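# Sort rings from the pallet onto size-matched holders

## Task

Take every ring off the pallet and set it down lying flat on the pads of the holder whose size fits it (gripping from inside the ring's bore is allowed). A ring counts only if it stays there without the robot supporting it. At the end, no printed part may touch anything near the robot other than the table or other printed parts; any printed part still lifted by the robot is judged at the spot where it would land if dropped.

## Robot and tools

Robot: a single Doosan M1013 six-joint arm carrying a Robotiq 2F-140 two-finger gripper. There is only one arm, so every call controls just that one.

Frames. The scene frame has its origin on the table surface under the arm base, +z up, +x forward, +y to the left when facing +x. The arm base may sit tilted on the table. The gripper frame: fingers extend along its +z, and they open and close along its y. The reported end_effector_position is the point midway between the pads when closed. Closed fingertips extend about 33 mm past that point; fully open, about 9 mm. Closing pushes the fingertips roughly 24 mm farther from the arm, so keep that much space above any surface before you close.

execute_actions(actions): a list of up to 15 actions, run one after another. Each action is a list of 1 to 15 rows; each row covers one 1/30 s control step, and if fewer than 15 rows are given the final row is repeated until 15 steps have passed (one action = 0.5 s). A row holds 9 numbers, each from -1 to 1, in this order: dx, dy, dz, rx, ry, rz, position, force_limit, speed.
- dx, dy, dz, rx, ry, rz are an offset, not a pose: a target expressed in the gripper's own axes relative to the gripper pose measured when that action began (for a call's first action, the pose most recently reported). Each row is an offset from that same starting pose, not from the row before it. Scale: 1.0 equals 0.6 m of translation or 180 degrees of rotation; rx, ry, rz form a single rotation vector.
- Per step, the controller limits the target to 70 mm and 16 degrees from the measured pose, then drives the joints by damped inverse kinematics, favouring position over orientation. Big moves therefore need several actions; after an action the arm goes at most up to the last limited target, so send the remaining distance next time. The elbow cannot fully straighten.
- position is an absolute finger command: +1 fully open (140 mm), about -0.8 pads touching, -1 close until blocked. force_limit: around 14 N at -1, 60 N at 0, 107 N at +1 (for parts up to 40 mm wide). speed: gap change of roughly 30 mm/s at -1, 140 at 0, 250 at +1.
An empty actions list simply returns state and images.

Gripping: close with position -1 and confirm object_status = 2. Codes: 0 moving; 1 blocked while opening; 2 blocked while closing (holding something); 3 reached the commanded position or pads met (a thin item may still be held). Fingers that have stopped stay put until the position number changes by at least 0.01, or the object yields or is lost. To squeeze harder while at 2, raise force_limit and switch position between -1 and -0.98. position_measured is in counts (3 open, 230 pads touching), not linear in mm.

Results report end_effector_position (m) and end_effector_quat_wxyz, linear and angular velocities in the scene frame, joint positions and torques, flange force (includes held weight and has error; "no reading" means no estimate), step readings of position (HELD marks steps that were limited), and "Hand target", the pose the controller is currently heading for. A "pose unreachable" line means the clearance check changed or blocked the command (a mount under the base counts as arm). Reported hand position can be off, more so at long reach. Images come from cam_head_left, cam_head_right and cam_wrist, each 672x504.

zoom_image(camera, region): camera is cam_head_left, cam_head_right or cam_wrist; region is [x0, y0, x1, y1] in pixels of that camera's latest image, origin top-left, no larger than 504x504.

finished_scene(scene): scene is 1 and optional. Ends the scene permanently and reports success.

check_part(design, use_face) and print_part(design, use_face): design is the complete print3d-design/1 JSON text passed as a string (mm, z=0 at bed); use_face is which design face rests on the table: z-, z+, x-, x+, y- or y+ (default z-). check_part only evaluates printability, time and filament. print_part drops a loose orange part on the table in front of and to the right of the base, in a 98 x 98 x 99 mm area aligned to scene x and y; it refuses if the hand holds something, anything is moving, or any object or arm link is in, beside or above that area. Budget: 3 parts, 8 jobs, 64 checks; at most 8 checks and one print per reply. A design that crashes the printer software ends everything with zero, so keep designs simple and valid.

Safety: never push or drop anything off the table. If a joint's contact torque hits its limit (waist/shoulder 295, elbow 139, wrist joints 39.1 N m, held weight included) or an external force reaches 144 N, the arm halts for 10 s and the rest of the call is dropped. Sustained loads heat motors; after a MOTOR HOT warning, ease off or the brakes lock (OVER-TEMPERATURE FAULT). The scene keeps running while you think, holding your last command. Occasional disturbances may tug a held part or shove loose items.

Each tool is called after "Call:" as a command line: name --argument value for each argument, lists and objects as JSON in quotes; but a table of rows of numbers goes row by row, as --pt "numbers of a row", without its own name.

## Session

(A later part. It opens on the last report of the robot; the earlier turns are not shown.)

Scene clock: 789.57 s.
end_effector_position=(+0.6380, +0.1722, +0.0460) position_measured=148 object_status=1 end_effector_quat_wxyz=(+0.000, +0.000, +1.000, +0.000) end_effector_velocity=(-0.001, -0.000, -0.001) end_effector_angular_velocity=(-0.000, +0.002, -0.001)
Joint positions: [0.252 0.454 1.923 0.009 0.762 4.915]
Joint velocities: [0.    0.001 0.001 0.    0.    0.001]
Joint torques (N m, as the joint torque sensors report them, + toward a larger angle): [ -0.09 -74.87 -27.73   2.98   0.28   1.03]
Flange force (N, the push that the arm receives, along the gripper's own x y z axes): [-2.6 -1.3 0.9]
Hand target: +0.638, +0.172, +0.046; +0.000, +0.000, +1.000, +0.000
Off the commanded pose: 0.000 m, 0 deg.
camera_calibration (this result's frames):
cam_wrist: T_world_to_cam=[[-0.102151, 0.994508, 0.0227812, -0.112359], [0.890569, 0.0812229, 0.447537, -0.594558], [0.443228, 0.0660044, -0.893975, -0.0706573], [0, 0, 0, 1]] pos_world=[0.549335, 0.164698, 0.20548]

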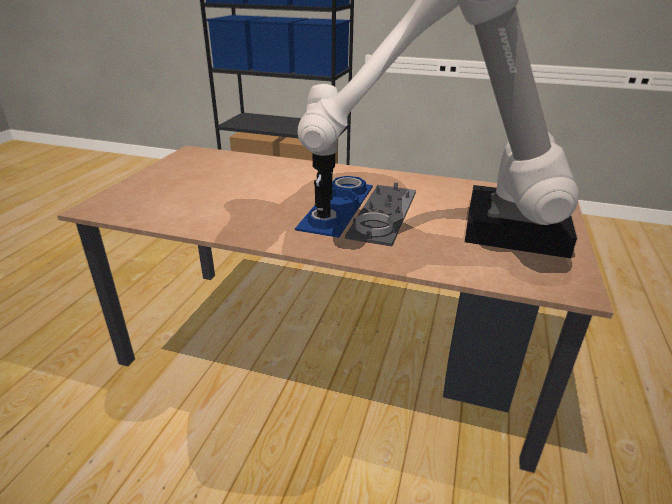

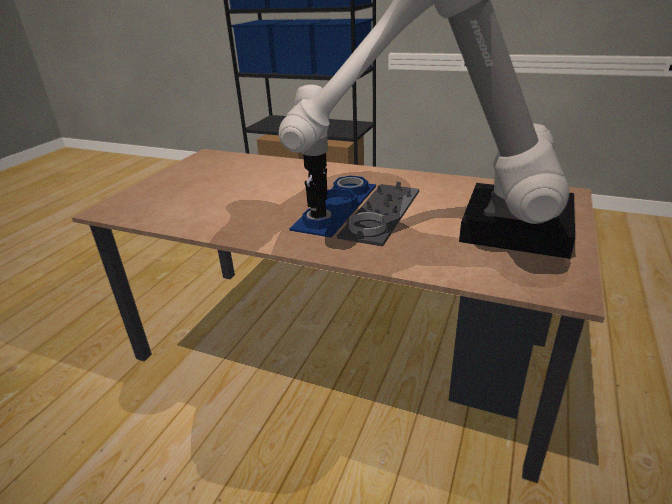

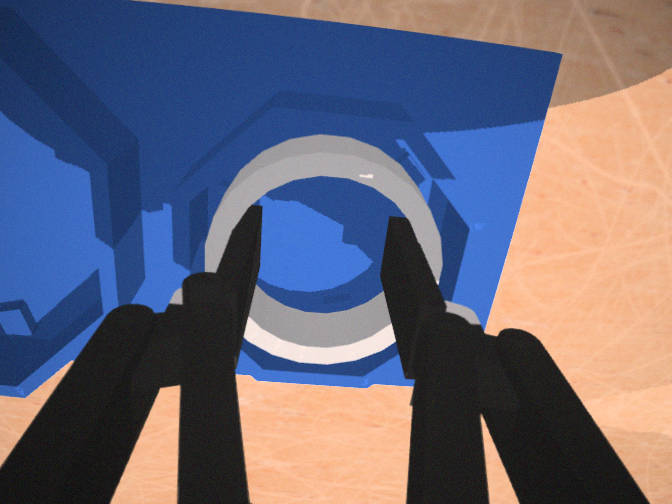

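Call:
execute_actions --actions '[[[0,0,-0.0022,0,0,0,0.1,0.6,-0.6],[0,0,-0.008,0,0,0,0.1,0.6,-0.6],[0,0,-0.0164,0,0,0,0.1,0.6,-0.6],[0,0,-0.0264,0,0,0,0.1,0.6,-0.6],[0,0,-0.0369,0,0,0,0.1,0.6,-0.6],[0,0,-0.0469,0,0,0,0.1,0.6,-0.6],[0,0,-0.0553,0,0,0,0.1,0.6,-0.6],[0.0026,-0.0021,-0.0611,0,0,0,0.1,0.6,-0.6],[0.0103,-0.0084,-0.0633,0,0,0,0.1,0.6,-0.6],[0.0233,-0.0189,-0.0640,0,0,0,0.1,0.6,-0.6],[0.0388,-0.0316,-0.0640,0,0,0,0.1,0.6,-0.6],[0.0568,-0.0463,-0.0640,0,0,0,0.1,0.6,-0.6],[0.0749,-0.0610,-0.0640,0,0,0,0.1,0.6,-0.6],[0.0930,-0.0757,-0.0640,0,0,0,0.1,0.6,-0.6],[0.1111,-0.0904,-0.0640,0,0,0,0.1,0.6,-0.6]]]'

Scene clock: 809.77 s.
end_effector_position=(+0.5966, +0.1393, +0.0833) position_measured=148 object_status=1 end_effector_quat_wxyz=(-0.001, +0.000, +1.000, -0.001) end_effector_velocity=(-0.298, -0.233, -0.007) end_effector_angular_velocity=(-0.010, +0.015, -0.006)
Joint positions: [0.214 0.35  1.997 0.007 0.794 4.878]
Joint velocities: [-0.289 -0.415  0.659 -0.008 -0.225 -0.279]
Joint torques (N m, as the joint torque sensors report them, + toward a larger angle): [  4.46 -67.25 -28.33   2.8    0.21   1.34]
Flange force (N, the push that the arm receives, along the gripper's own x y z axes): [0.7 -12.0 -1.4]
Hand target: +0.572, +0.120, +0.083; -0.001, +0.001, +1.000, -0.001
Off the commanded pose: 0.033 m, 0 deg.
Step readings (end_effector_position):
0: (+0.6380, +0.1722, +0.0460)
1: (+0.6380, +0.1722, +0.0461)
2: (+0.6376, +0.1721, +0.0468)
4: (+0.6375, +0.1721, +0.0526)
8: (+0.6380, +0.1722, +0.0745)
15: end_effector_position above
camera_calibration (this result's frames):
cam_wrist: T_world_to_cam=[[-0.101723, 0.994578, 0.021626, -0.0848848], [0.89135, 0.0814691, 0.445934, -0.572075], [0.441754, 0.0646382, -0.894805, -0.0156318], [0, 0, 0, 1]] pos_world=[0.50819, 0.132041, 0.242956]

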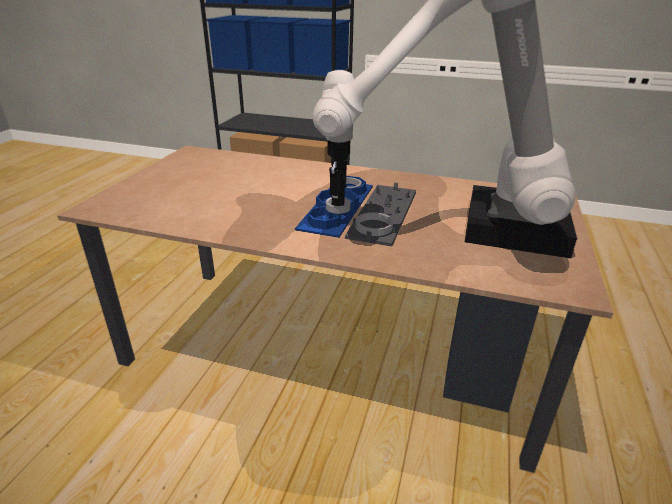

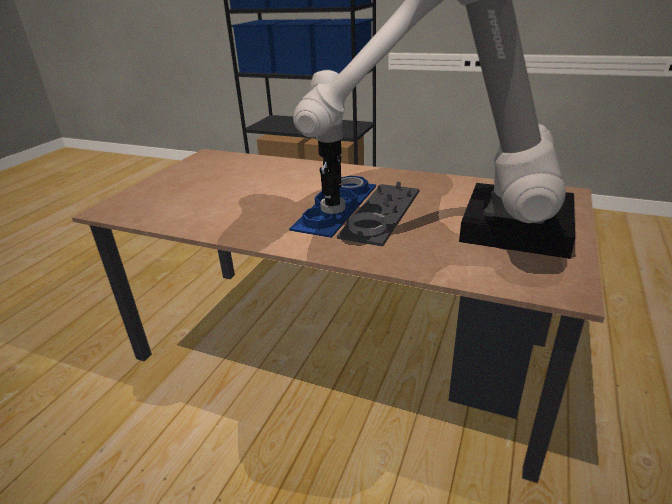

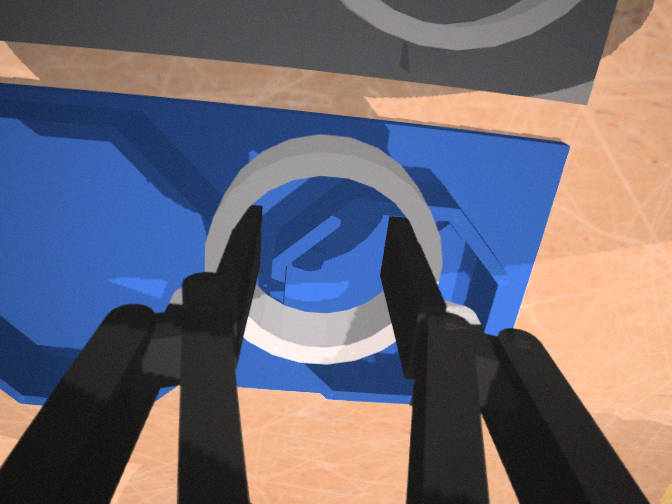

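Call:
execute_actions --actions '[]'

Scene clock: 811.37 s.
end_effector_position=(+0.5721, +0.1202, +0.0828) position_measured=148 object_status=1 end_effector_quat_wxyz=(-0.001, +0.001, +1.000, -0.001) end_effector_velocity=(-0.001, -0.000, -0.001) end_effector_angular_velocity=(-0.001, +0.002, -0.000)
Joint positions: [0.189 0.315 2.051 0.007 0.775 4.854]
Joint velocities: [-0.     0.001  0.001 -0.    -0.     0.   ]
Joint torques (N m, as the joint torque sensors report them, + toward a larger angle): [  0.3  -61.7  -30.56   3.43   0.08   0.72]
Flange force (N, the push that the arm receives, along the gripper's own x y z axes): [2.5 -2.8 1.3]
Hand target: +0.572, +0.120, +0.083; -0.001, +0.001, +1.000, -0.001
Off the commanded pose: 0.003 m, 0 deg.
camera_calibration (this result's frames):
cam_wrist: T_world_to_cam=[[-0.101361, 0.994627, 0.0210323, -0.068589], [0.891674, 0.0814534, 0.44529, -0.548539], [0.441184, 0.0638892, -0.895139, -0.00359067], [0, 0, 0, 1]] pos_world=[0.48375, 0.11313, 0.242487]

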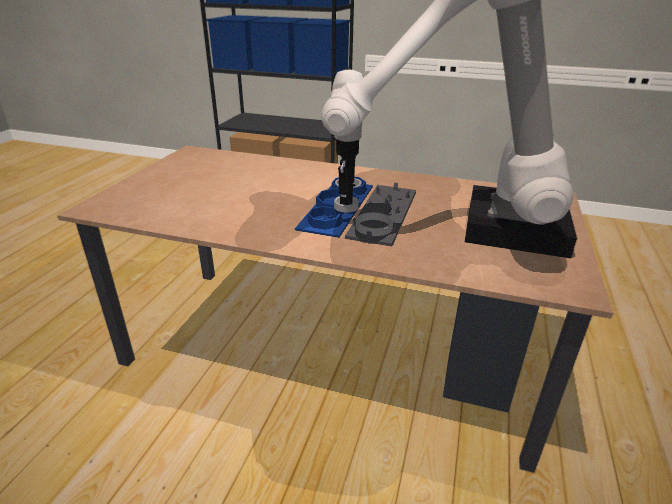

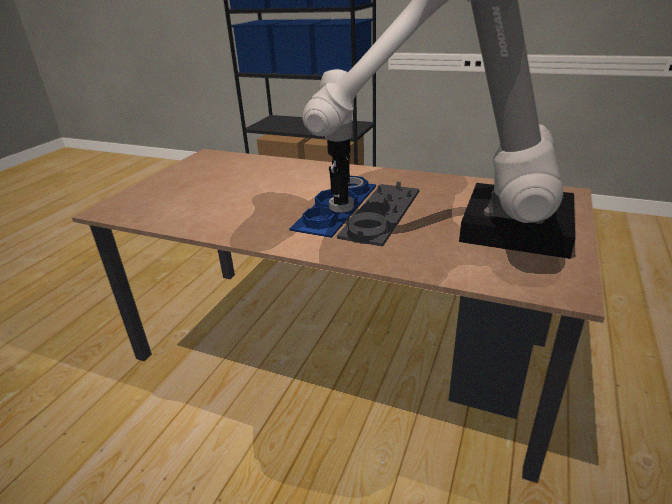

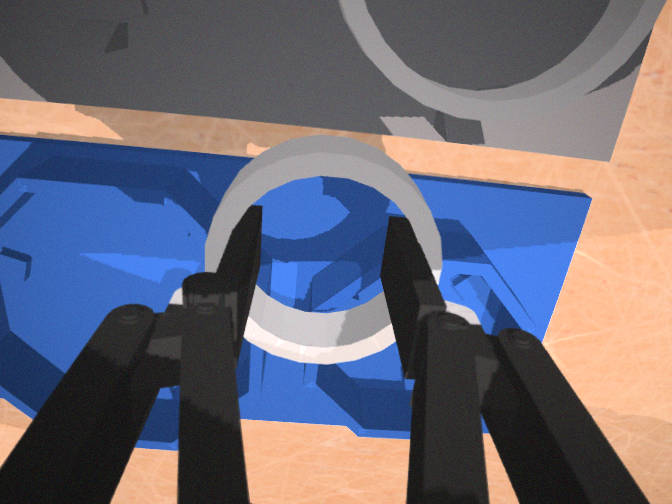

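Call:
execute_actions --actions '[[[0.0038,-0.0032,0,-0.0001,-0.0001,0,0.1,0.6,-0.6],[0.0128,-0.0106,0,-0.0002,-0.0002,-0.0001,0.1,0.6,-0.6],[0.0269,-0.0224,0,-0.0003,-0.0004,-0.0002,0.1,0.6,-0.6],[0.0449,-0.0373,0,-0.0004,-0.0005,-0.0002,0.1,0.6,-0.6],[0.0641,-0.0532,0,-0.0005,-0.0006,-0.0003,0.1,0.6,-0.6],[0.0834,-0.0692,0,-0.00058,-0.00074,-0.00033,0.1,0.6,-0.6],[0.1026,-0.0852,0,-0.00058,-0.00074,-0.00033,0.1,0.6,-0.6],[0.1218,-0.1011,0,-0.00058,-0.00074,-0.00033,0.1,0.6,-0.6],[0.1411,-0.1171,0,-0.00058,-0.00074,-0.00033,0.1,0.6,-0.6],[0.1590,-0.1320,0.001,-0.00058,-0.00074,-0.00033,0.1,0.6,-0.6],[0.1744,-0.1448,0.003,-0.00058,-0.00074,-0.00033,0.1,0.6,-0.6],[0.1860,-0.1544,0.005,-0.00058,-0.00074,-0.00033,0.1,0.6,-0.6],[0.1924,-0.1597,0.007,-0.00058,-0.00074,-0.00033,0.1,0.6,-0.6],[0.1952,-0.1622,0.008,-0.00058,-0.00074,-0.00033,0.1,0.6,-0.6],[0.1952,-0.1622,0.008,-0.00058,-0.00074,-0.00033,0.1,0.6,-0.6]]]'

Scene clock: 840.87 s.
end_effector_position=(+0.4596, +0.0287, +0.0784) position_measured=148 object_status=1 end_effector_quat_wxyz=(-0.001, -0.000, +1.000, -0.002) end_effector_velocity=(-0.135, -0.139, -0.011) end_effector_angular_velocity=(+0.010, -0.018, +0.018)
Joint positions: [0.029 0.16  2.281 0.005 0.702 4.694]
Joint velocities: [-0.315 -0.186  0.27   0.017 -0.101 -0.346]
Joint torques (N m, as the joint torque sensors report them, + toward a larger angle): [  4.05 -33.34 -35.5    4.46  -0.54   0.86]
Flange force (N, the push that the arm receives, along the gripper's own x y z axes): [5.4 -4.6 -2.8]
Hand target: +0.455, +0.023, +0.078; +0.000, +0.000, +1.000, -0.000
Off the commanded pose: 0.007 m, 0 deg.
Step readings (end_effector_position):
0: (+0.5720, +0.1203, +0.0828)
1: (+0.5718, +0.1202, +0.0828)
2: (+0.5704, +0.1191, +0.0828)
4: (+0.5621, +0.1122, +0.0827)
8: (+0.5257, +0.0837, +0.0816)
15: end_effector_position above
camera_calibration (this result's frames):
cam_wrist: T_world_to_cam=[[-0.102452, 0.994547, 0.0195083, 0.0117929], [0.891288, 0.0830709, 0.445764, -0.438766], [0.441712, 0.0630567, -0.894938, 0.0477314], [0, 0, 0, 1]] pos_world=[0.371192, 0.0217103, 0.238073]

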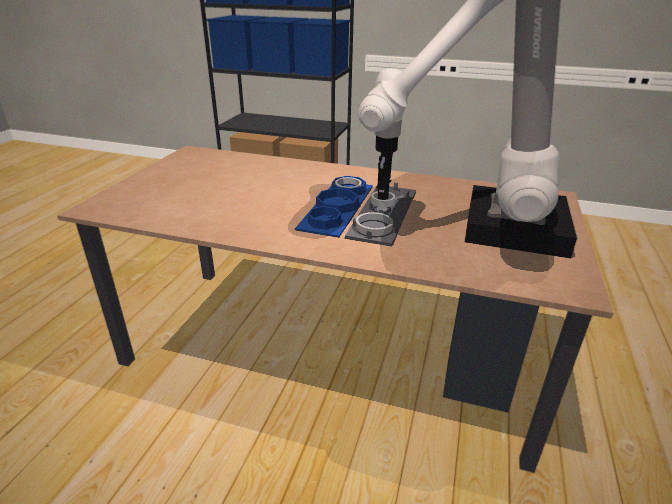

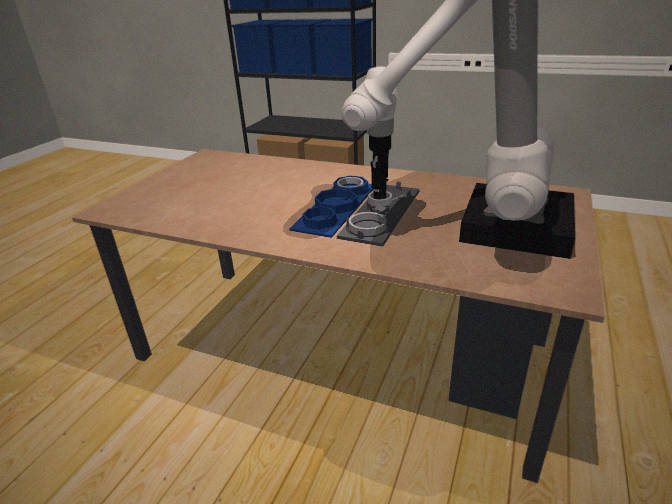

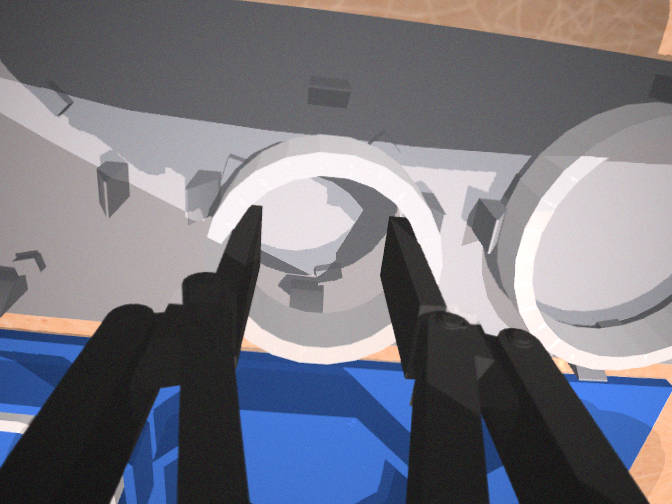

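Call:
execute_actions --actions '[]'

Call:
zoom_image --camera "cam_wrist" --region '[170, 70, 480, 380]'

Scene clock: 844.93 s.
end_effector_position=(+0.4550, +0.0234, +0.0784) position_measured=148 object_status=1 end_effector_quat_wxyz=(+0.000, +0.000, +1.000, -0.000) end_effector_velocity=(-0.000, -0.000, -0.000) end_effector_angular_velocity=(-0.001, +0.001, +0.002)
Joint positions: [0.015 0.152 2.29  0.009 0.698 4.677]
Joint velocities: [ 0.     0.     0.    -0.001  0.    -0.001]
Joint torques (N m, as the joint torque sensors report them, + toward a larger angle): [  2.54 -42.52 -27.71   3.04   0.33   0.63]
Flange force (N, the push that the arm receives, along the gripper's own x y z axes): [2.4 -7.6 1.2]
Hand target: +0.455, +0.023, +0.078; +0.000, +0.000, +1.000, -0.000
Off the commanded pose: 0.000 m, 0 deg.
camera_calibration (this result's frames):
cam_wrist: T_world_to_cam=[[-0.102143, 0.994532, 0.0217495, 0.0162843], [0.890708, 0.081701, 0.447174, -0.433993], [0.442951, 0.0650483, -0.894183, 0.0493828], [0, 0, 0, 1]] pos_world=[0.36635, 0.0160501, 0.237873]

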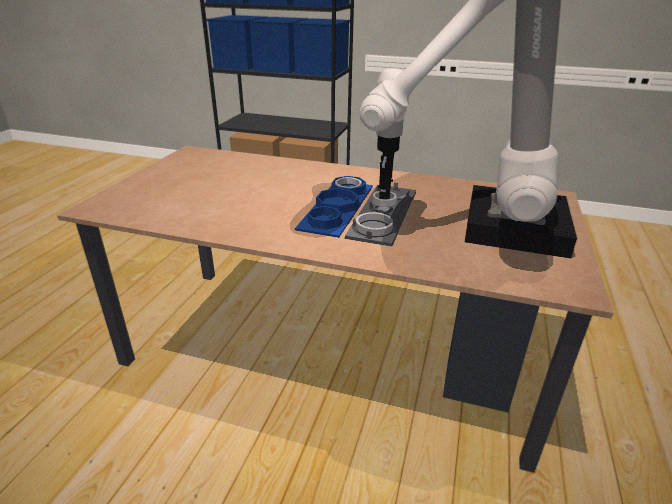

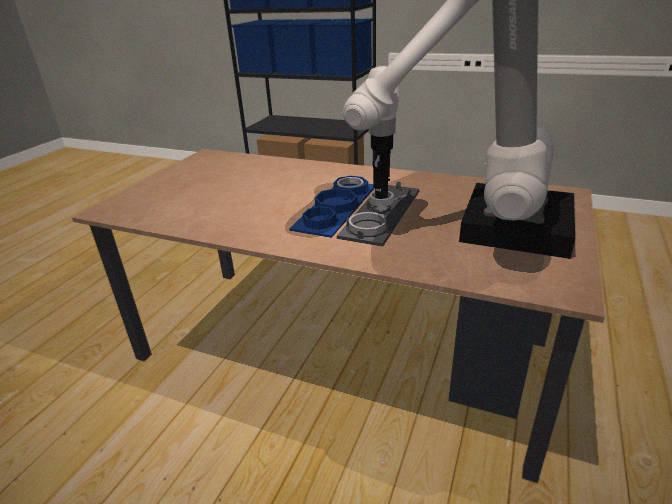

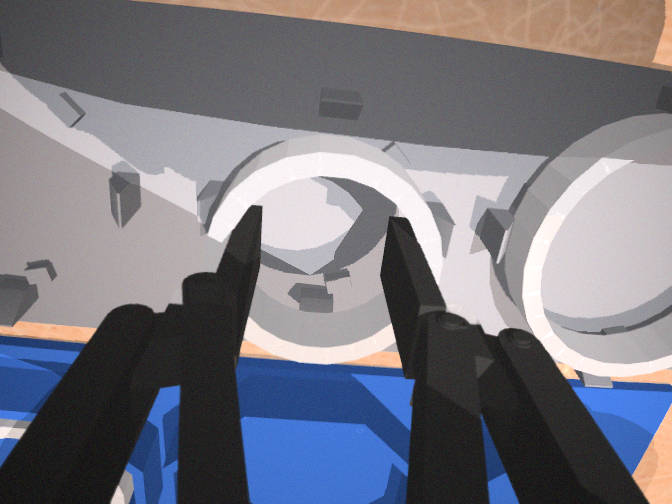

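Region (170, 70, 480, 380) of cam_wrist's 672x504 image, scaled by 1.626, with more detail than that image has.

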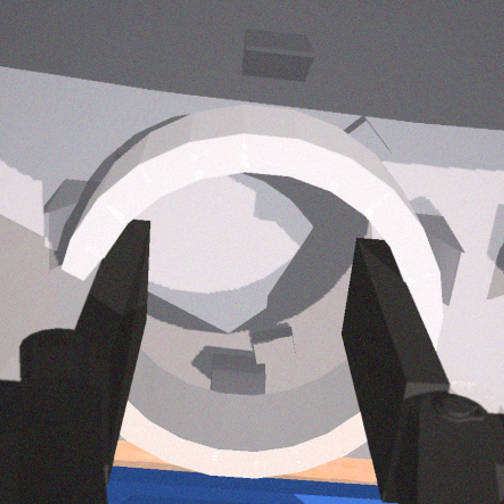

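Call:
zoom_image --camera "cam_wrist" --region '[305, 75, 375, 145]'

Call:
zoom_image --camera "cam_wrist" --region '[280, 260, 360, 330]'

Call:
zoom_image --camera "cam_wrist" --region '[180, 170, 250, 250]'

Call:
zoom_image --camera "cam_wrist" --region '[405, 185, 475, 270]'

Region (305, 75, 375, 145) of cam_wrist's 672x504 image, scaled by 7.200, with more detail than that image has.

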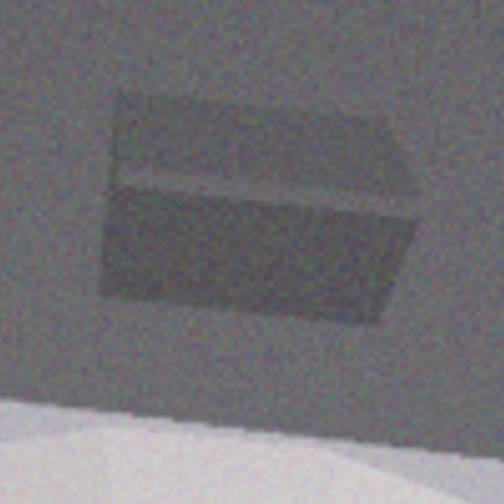

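Region (280, 260, 360, 330) of cam_wrist's 672x504 image, scaled by 6.300, with more detail than that image has; it fills the top 441 rows of this view, and the rest is white.

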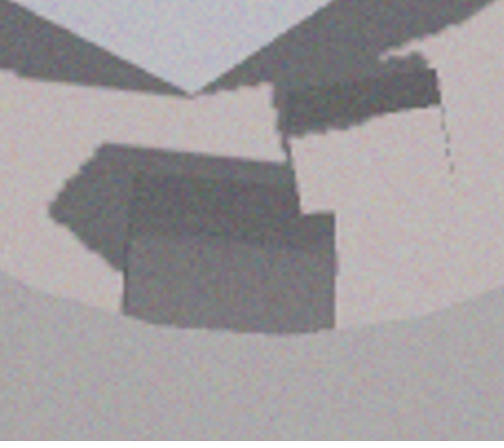

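Region (180, 170, 250, 250) of cam_wrist's 672x504 image, scaled by 6.300, with more detail than that image has; it fills the left 441 columns of this view, and the rest is white.

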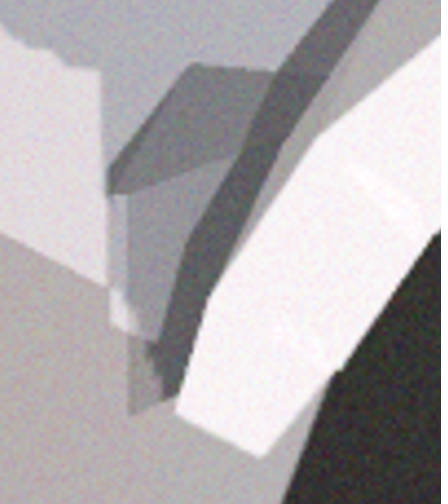

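Region (405, 185, 475, 270) of cam_wrist's 672x504 image, scaled by 5.929, with more detail than that image has; it fills the left 415 columns of this view, and the rest is white.

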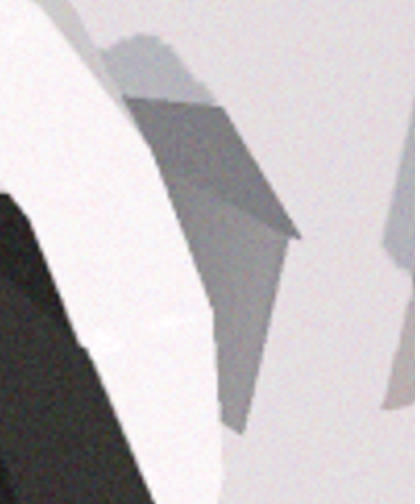

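Call:
zoom_image --camera "cam_wrist" --region '[260, 125, 390, 205]'

Call:
zoom_image --camera "cam_wrist" --region '[255, 295, 385, 375]'

Call:
zoom_image --camera "cam_wrist" --region '[380, 170, 480, 310]'

Call:
zoom_image --camera "cam_wrist" --region '[180, 150, 280, 290]'

Region (260, 125, 390, 205) of cam_wrist's 672x504 image, scaled by 3.877, with more detail than that image has; it fills the top 310 rows of this view, and the rest is white.

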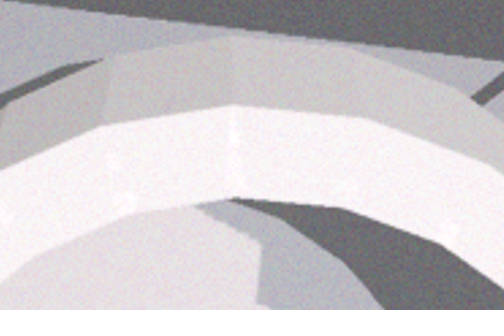

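Region (255, 295, 385, 375) of cam_wrist's 672x504 image, scaled by 3.877, with more detail than that image has; it fills the top 310 rows of this view, and the rest is white.

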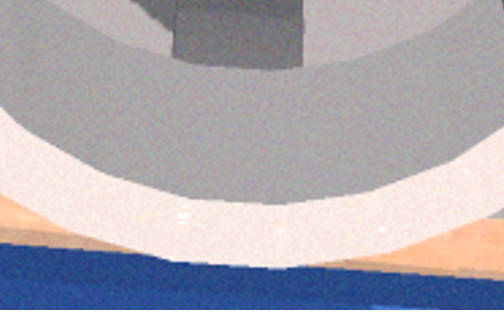

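Region (380, 170, 480, 310) of cam_wrist's 672x504 image, scaled by 3.600, with more detail than that image has; it fills the left 360 columns of this view, and the rest is white.

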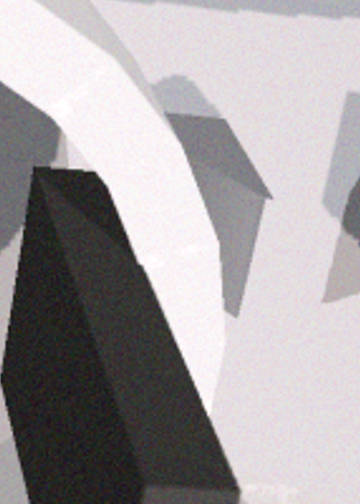

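Region (180, 150, 280, 290) of cam_wrist's 672x504 image, scaled by 3.600, with more detail than that image has; it fills the left 360 columns of this view, and the rest is white.

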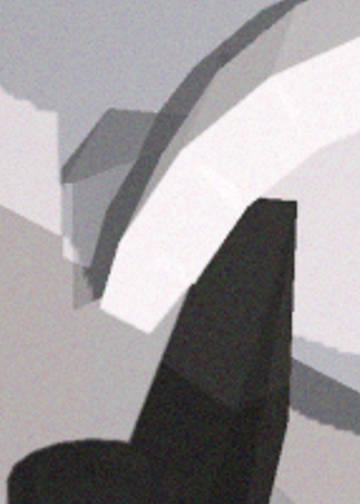

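Call:
execute_actions --actions '[[[0.0004,0.0005,0.0009,-0.00007,-0.00002,0,0.1,0.6,-0.6],[0.001,0.0013,0.0035,-0.00014,-0.00005,-0.00005,0.1,0.6,-0.6],[0.0016,0.0022,0.0072,-0.00021,-0.00007,-0.0001,0.1,0.6,-0.6],[0.002,0.0027,0.0117,-0.00028,-0.00009,-0.0001,0.1,0.6,-0.6],[0.002,0.0027,0.0166,-0.00028,-0.00009,-0.0001,0.1,0.6,-0.6],[0.002,0.0027,0.0215,-0.00028,-0.00009,-0.0001,0.1,0.6,-0.6],[0.002,0.0027,0.0260,-0.00028,-0.00009,-0.0001,0.1,0.6,-0.6],[0.002,0.0027,0.0297,-0.00028,-0.00009,-0.0001,0.1,0.6,-0.6],[0.002,0.0027,0.0323,-0.00028,-0.00009,-0.0001,0.1,0.6,-0.6],[0.002,0.0027,0.0332,-0.00028,-0.00009,-0.0001,0.1,0.6,-0.6]]]'

Scene clock: 940.50 s.
end_effector_position=(+0.4538, +0.0250, +0.0585) position_measured=148 object_status=1 end_effector_quat_wxyz=(+0.000, +0.000, +1.000, +0.000) end_effector_velocity=(-0.001, +0.000, -0.001) end_effector_angular_velocity=(-0.000, +0.002, +0.002)
Joint positions: [0.018 0.184 2.306 0.011 0.651 4.678]
Joint velocities: [ 0.     0.001  0.002 -0.    -0.    -0.002]
Joint torques (N m, as the joint torque sensors report them, + toward a larger angle): [  0.29 -45.86 -25.18   3.07   0.54   0.95]
Flange force (N, the push that the arm receives, along the gripper's own x y z axes): [-1.8 -3.3 4.0]
Hand target: +0.454, +0.025, +0.058; +0.000, -0.000, +1.000, +0.000
Off the commanded pose: 0.000 m, 0 deg.
Step readings (end_effector_position):
0: (+0.4550, +0.0234, +0.0784)
1: (+0.4549, +0.0234, +0.0784)
2: (+0.4547, +0.0235, +0.0780)
4: (+0.4542, +0.0243, +0.0752)
8: (+0.4536, +0.0249, +0.0649)
15: end_effector_position above
camera_calibration (this result's frames):
cam_wrist: T_world_to_cam=[[-0.102314, 0.994495, 0.0226086, 0.0150279], [0.890548, 0.0814453, 0.447539, -0.424098], [0.443234, 0.0659234, -0.893979, 0.0318648], [0, 0, 0, 1]] pos_world=[0.365093, 0.017495, 0.217947]

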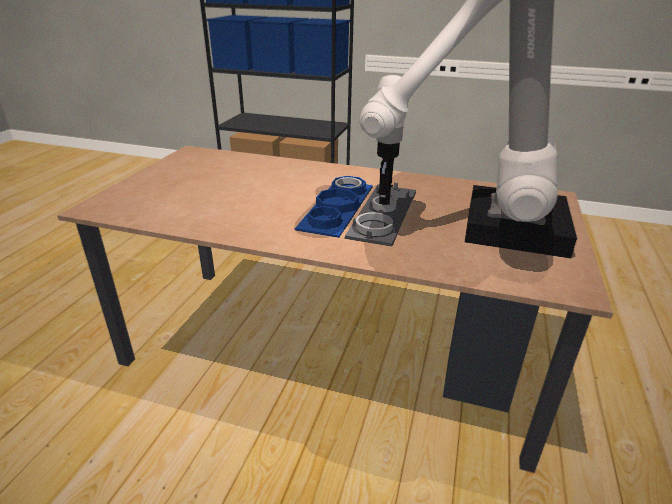

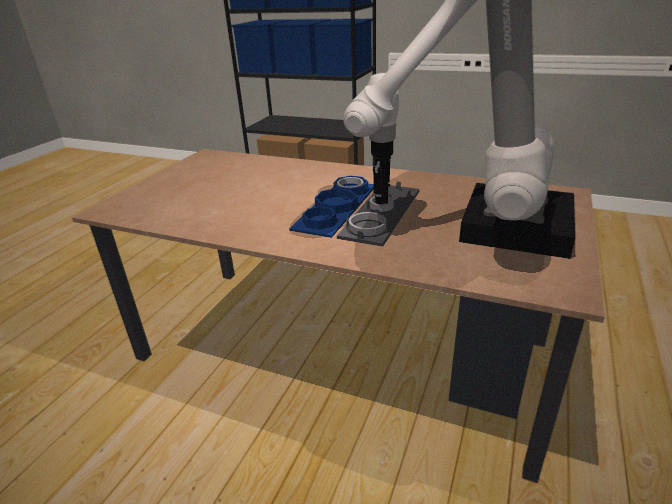

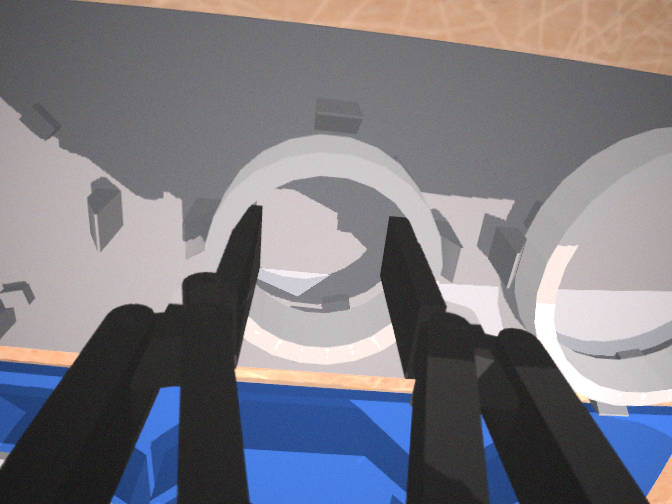

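Call:
execute_actions --actions '[]'

Call:
zoom_image --camera "cam_wrist" --region '[300, 90, 380, 165]'

Call:
zoom_image --camera "cam_wrist" --region '[170, 185, 250, 275]'

Call:
zoom_image --camera "cam_wrist" --region '[405, 200, 485, 295]'

Call:
zoom_image --camera "cam_wrist" --region '[270, 285, 370, 380]'

Scene clock: 947.13 s.
end_effector_position=(+0.4537, +0.0250, +0.0585) position_measured=148 object_status=1 end_effector_quat_wxyz=(+0.000, -0.000, +1.000, +0.000) end_effector_velocity=(-0.001, +0.000, -0.000) end_effector_angular_velocity=(+0.000, +0.001, -0.001)
Joint positions: [0.018 0.184 2.306 0.011 0.65  4.678]
Joint velocities: [-0.    -0.     0.001  0.001  0.    -0.   ]
Joint torques (N m, as the joint torque sensors report them, + toward a larger angle): [  1.38 -44.02 -25.05   2.81   0.26   0.92]
Flange force (N, the push that the arm receives, along the gripper's own x y z axes): [0.3 -5.7 0.3]
Hand target: +0.454, +0.025, +0.058; +0.000, -0.000, +1.000, +0.000
Off the commanded pose: 0.000 m, 0 deg.
camera_calibration (this result's frames):
cam_wrist: T_world_to_cam=[[-0.102467, 0.994479, 0.0226142, 0.0150813], [0.890556, 0.0815834, 0.447498, -0.424067], [0.443183, 0.0659931, -0.893999, 0.0318693], [0, 0, 0, 1]] pos_world=[0.365077, 0.0174956, 0.217919]

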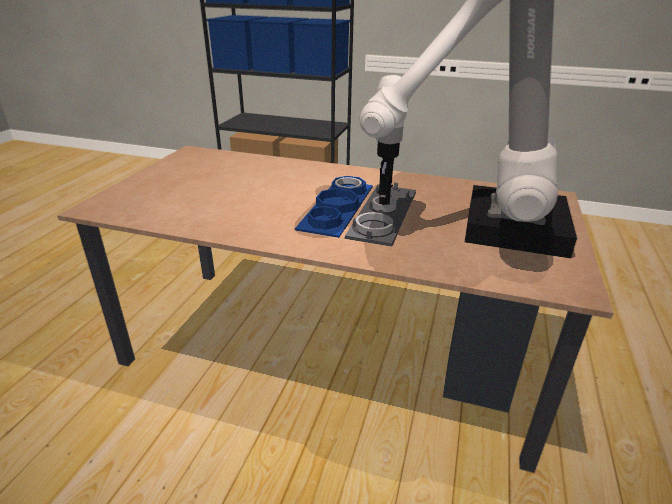

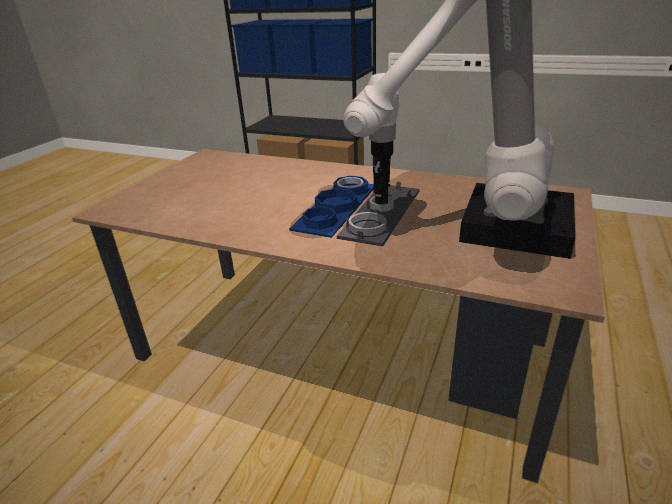

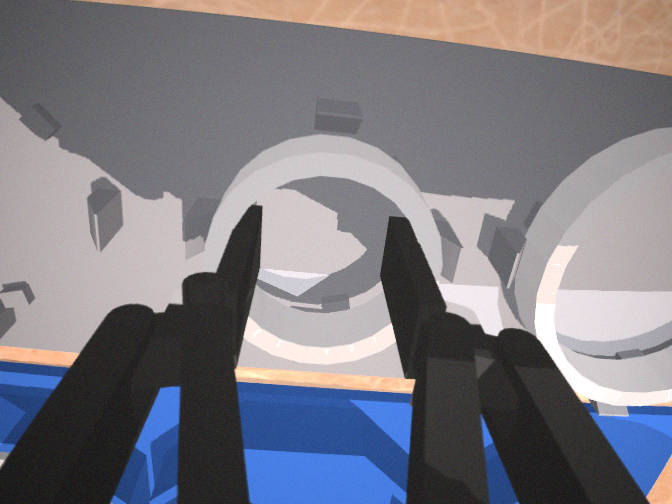

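Region (300, 90, 380, 165) of cam_wrist's 672x504 image, scaled by 6.300, with more detail than that image has; it fills the top 472 rows of this view, and the rest is white.

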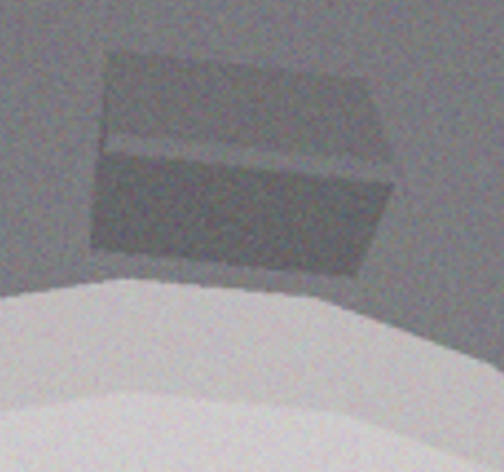

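Region (170, 185, 250, 275) of cam_wrist's 672x504 image, scaled by 5.600, with more detail than that image has.

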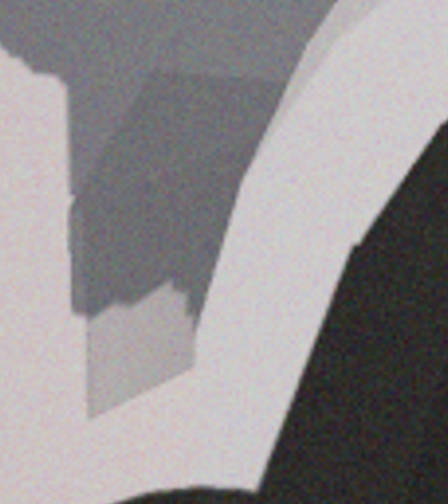

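Region (405, 200, 485, 295) of cam_wrist's 672x504 image, scaled by 5.305, with more detail than that image has; it fills the left 424 columns of this view, and the rest is white.

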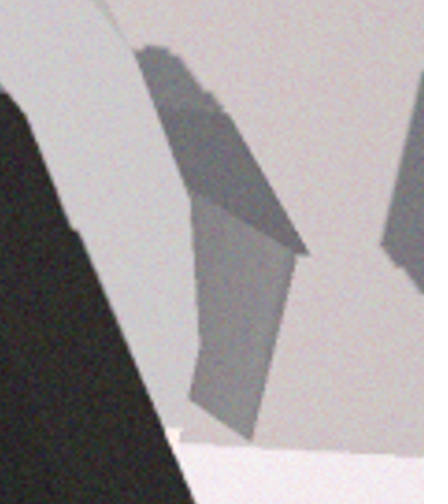

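Region (270, 285, 370, 380) of cam_wrist's 672x504 image, scaled by 5.040, with more detail than that image has; it fills the top 479 rows of this view, and the rest is white.

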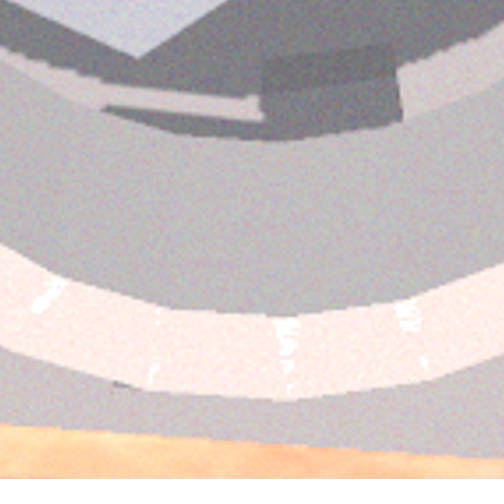

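Call:
execute_actions --actions '[[[-0.0002,0,0.0006,0,0,0,0.1,0.6,-0.6],[-0.0005,0.0001,0.0022,0,0,0,0.1,0.6,-0.6],[-0.0005,0.0001,0.0044,0,0,0,0.1,0.6,-0.6],[-0.0005,0.0001,0.0070,0,0,0,0.1,0.6,-0.6],[-0.0005,0.0001,0.0095,0,0,0,0.1,0.6,-0.6],[-0.0005,0.0001,0.0115,0,0,0,0.1,0.6,-0.6],[-0.0005,0.0001,0.0129,0,0,0,0.1,0.6,-0.6],[-0.0005,0.0001,0.0136,0,0,0,0.1,0.6,-0.6],[-0.0005,0.0001,0.0139,0,0,0,0.1,0.6,-0.6],[-0.0005,0.0001,0.0139,0,0,0,0.1,0.6,-0.6],[-0.0005,0.0001,0.0139,0,0,0,0.1,0.6,-0.6],[-0.0005,0.0001,0.0139,0,0,0,0.1,0.6,-0.6],[-0.0005,0.0001,0.0139,0,0,0,0.1,0.6,-0.6],[-0.0005,0.0001,0.0139,0,0,0,0.1,0.6,-0.6],[-0.0005,0.0001,0.0139,0,0,0,-0.3,0.0,-0.7]]]'

Scene clock: 1000.33 s.
end_effector_position=(+0.4540, +0.0251, +0.0501) position_measured=148 object_status=0 end_effector_quat_wxyz=(+0.000, -0.000, +1.000, +0.000) end_effector_velocity=(+0.001, -0.000, +0.000) end_effector_angular_velocity=(+0.000, -0.001, -0.002)
Joint positions: [0.019 0.199 2.31  0.011 0.631 4.678]
Joint velocities: [-0.     0.001 -0.001  0.    -0.     0.001]
Joint torques (N m, as the joint torque sensors report them, + toward a larger angle): [  1.44 -46.34 -24.74   3.03   0.3    1.05]
Flange force (N, the push that the arm receives, along the gripper's own x y z axes): [-1.3 -6.0 2.9]
Hand target: +0.454, +0.025, +0.050; +0.000, -0.000, +1.000, +0.000
Off the commanded pose: 0.000 m, 0 deg.
Step readings (end_effector_position):
0: (+0.4537, +0.0250, +0.0585)
1: (+0.4538, +0.0250, +0.0584)
2: (+0.4539, +0.0250, +0.0582)
4: (+0.4541, +0.0250, +0.0564)
8: (+0.4540, +0.0250, +0.0513)
15: end_effector_position above
camera_calibration (this result's frames):
cam_wrist: T_world_to_cam=[[-0.102478, 0.994478, 0.0226131, 0.0152408], [0.890546, 0.0815922, 0.447515, -0.420607], [0.443199, 0.0659984, -0.89399, 0.0242755], [0, 0, 0, 1]] pos_world=[0.365373, 0.0175594, 0.209586]

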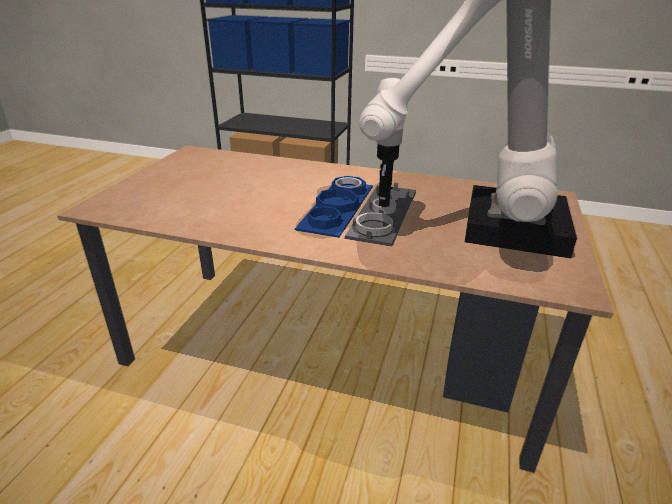

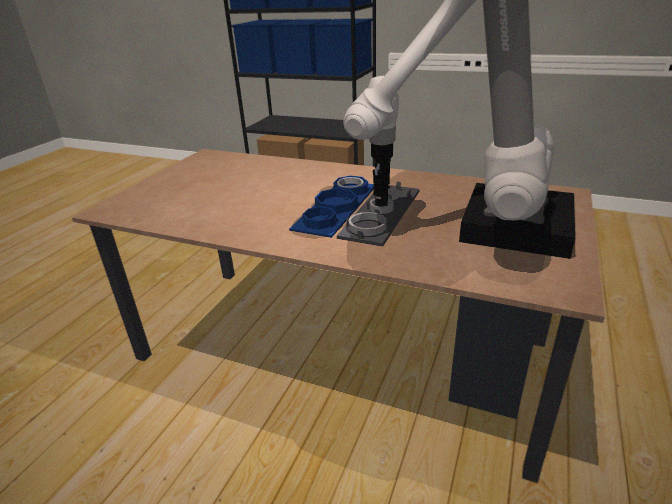

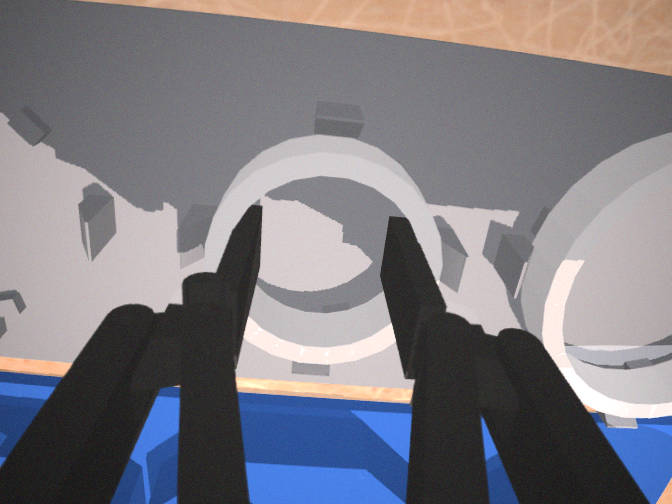

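Call:
execute_actions --actions '[]'

Call:
zoom_image --camera "cam_wrist" --region '[270, 285, 370, 380]'

Call:
zoom_image --camera "cam_wrist" --region '[260, 95, 390, 205]'

Scene clock: 1003.20 s.
end_effector_position=(+0.4540, +0.0251, +0.0501) position_measured=167 object_status=3 end_effector_quat_wxyz=(+0.000, -0.000, +1.000, +0.000) end_effector_velocity=(-0.000, -0.000, -0.000) end_effector_angular_velocity=(-0.000, +0.001, -0.000)
Joint positions: [0.019 0.199 2.31  0.011 0.631 4.678]
Joint velocities: [-0.  0.  0. -0. -0.  0.]
Joint torques (N m, as the joint torque sensors report them, + toward a larger angle): [  3.73 -43.91 -23.17   2.72   0.16   0.56]
Flange force (N, the push that the arm receives, along the gripper's own x y z axes): [-1.1 -10.1 -2.4]
Hand target: +0.454, +0.025, +0.050; +0.000, -0.000, +1.000, +0.000
Off the commanded pose: 0.000 m, 0 deg.
camera_calibration (this result's frames):
cam_wrist: T_world_to_cam=[[-0.102472, 0.994479, 0.0226229, 0.0152338], [0.890554, 0.0815832, 0.447502, -0.420598], [0.443185, 0.0660031, -0.893997, 0.0242769], [0, 0, 0, 1]] pos_world=[0.365367, 0.0175617, 0.209577]

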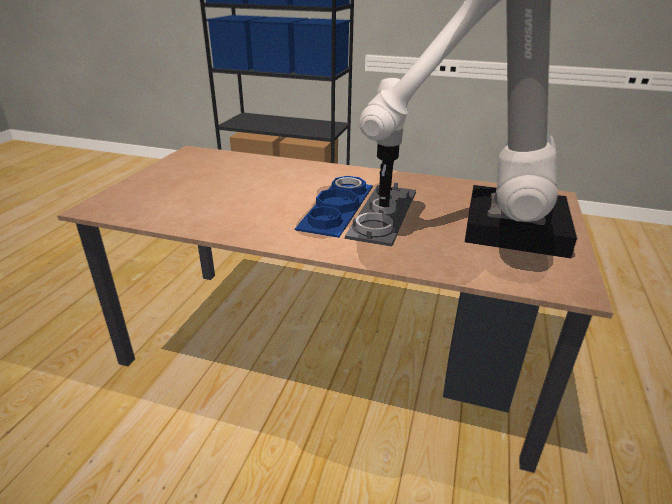

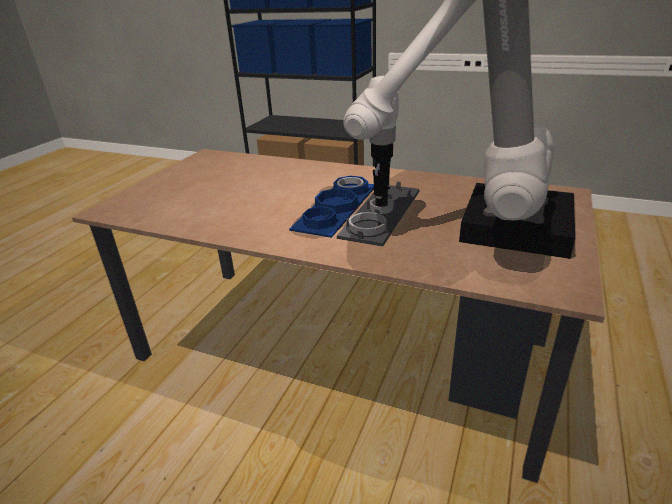

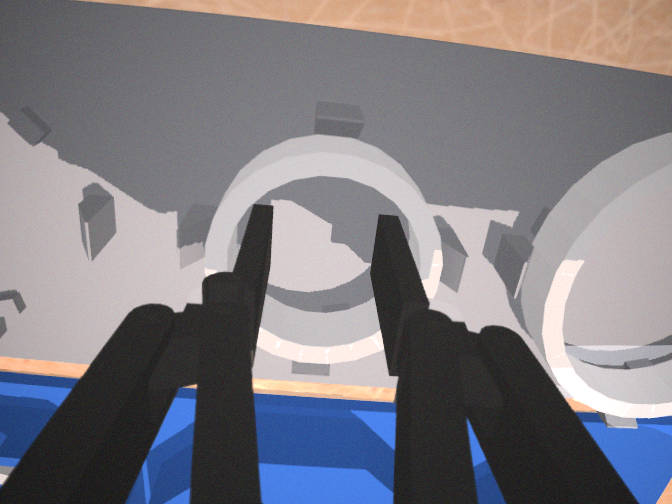

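Region (270, 285, 370, 380) of cam_wrist's 672x504 image, scaled by 5.040, with more detail than that image has; it fills the top 479 rows of this view, and the rest is white.

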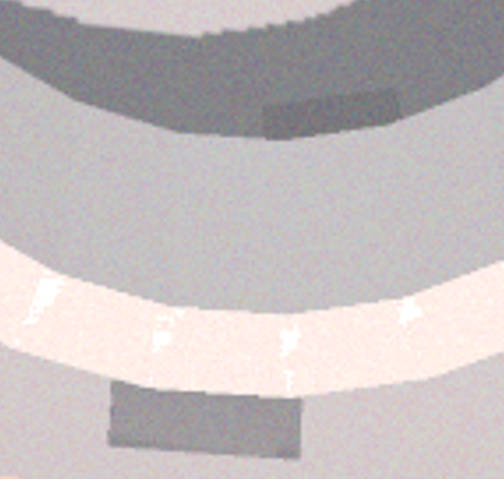

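Region (260, 95, 390, 205) of cam_wrist's 672x504 image, scaled by 3.877, with more detail than that image has; it fills the top 426 rows of this view, and the rest is white.

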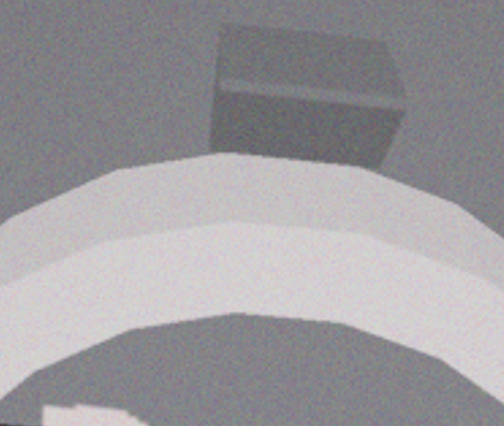

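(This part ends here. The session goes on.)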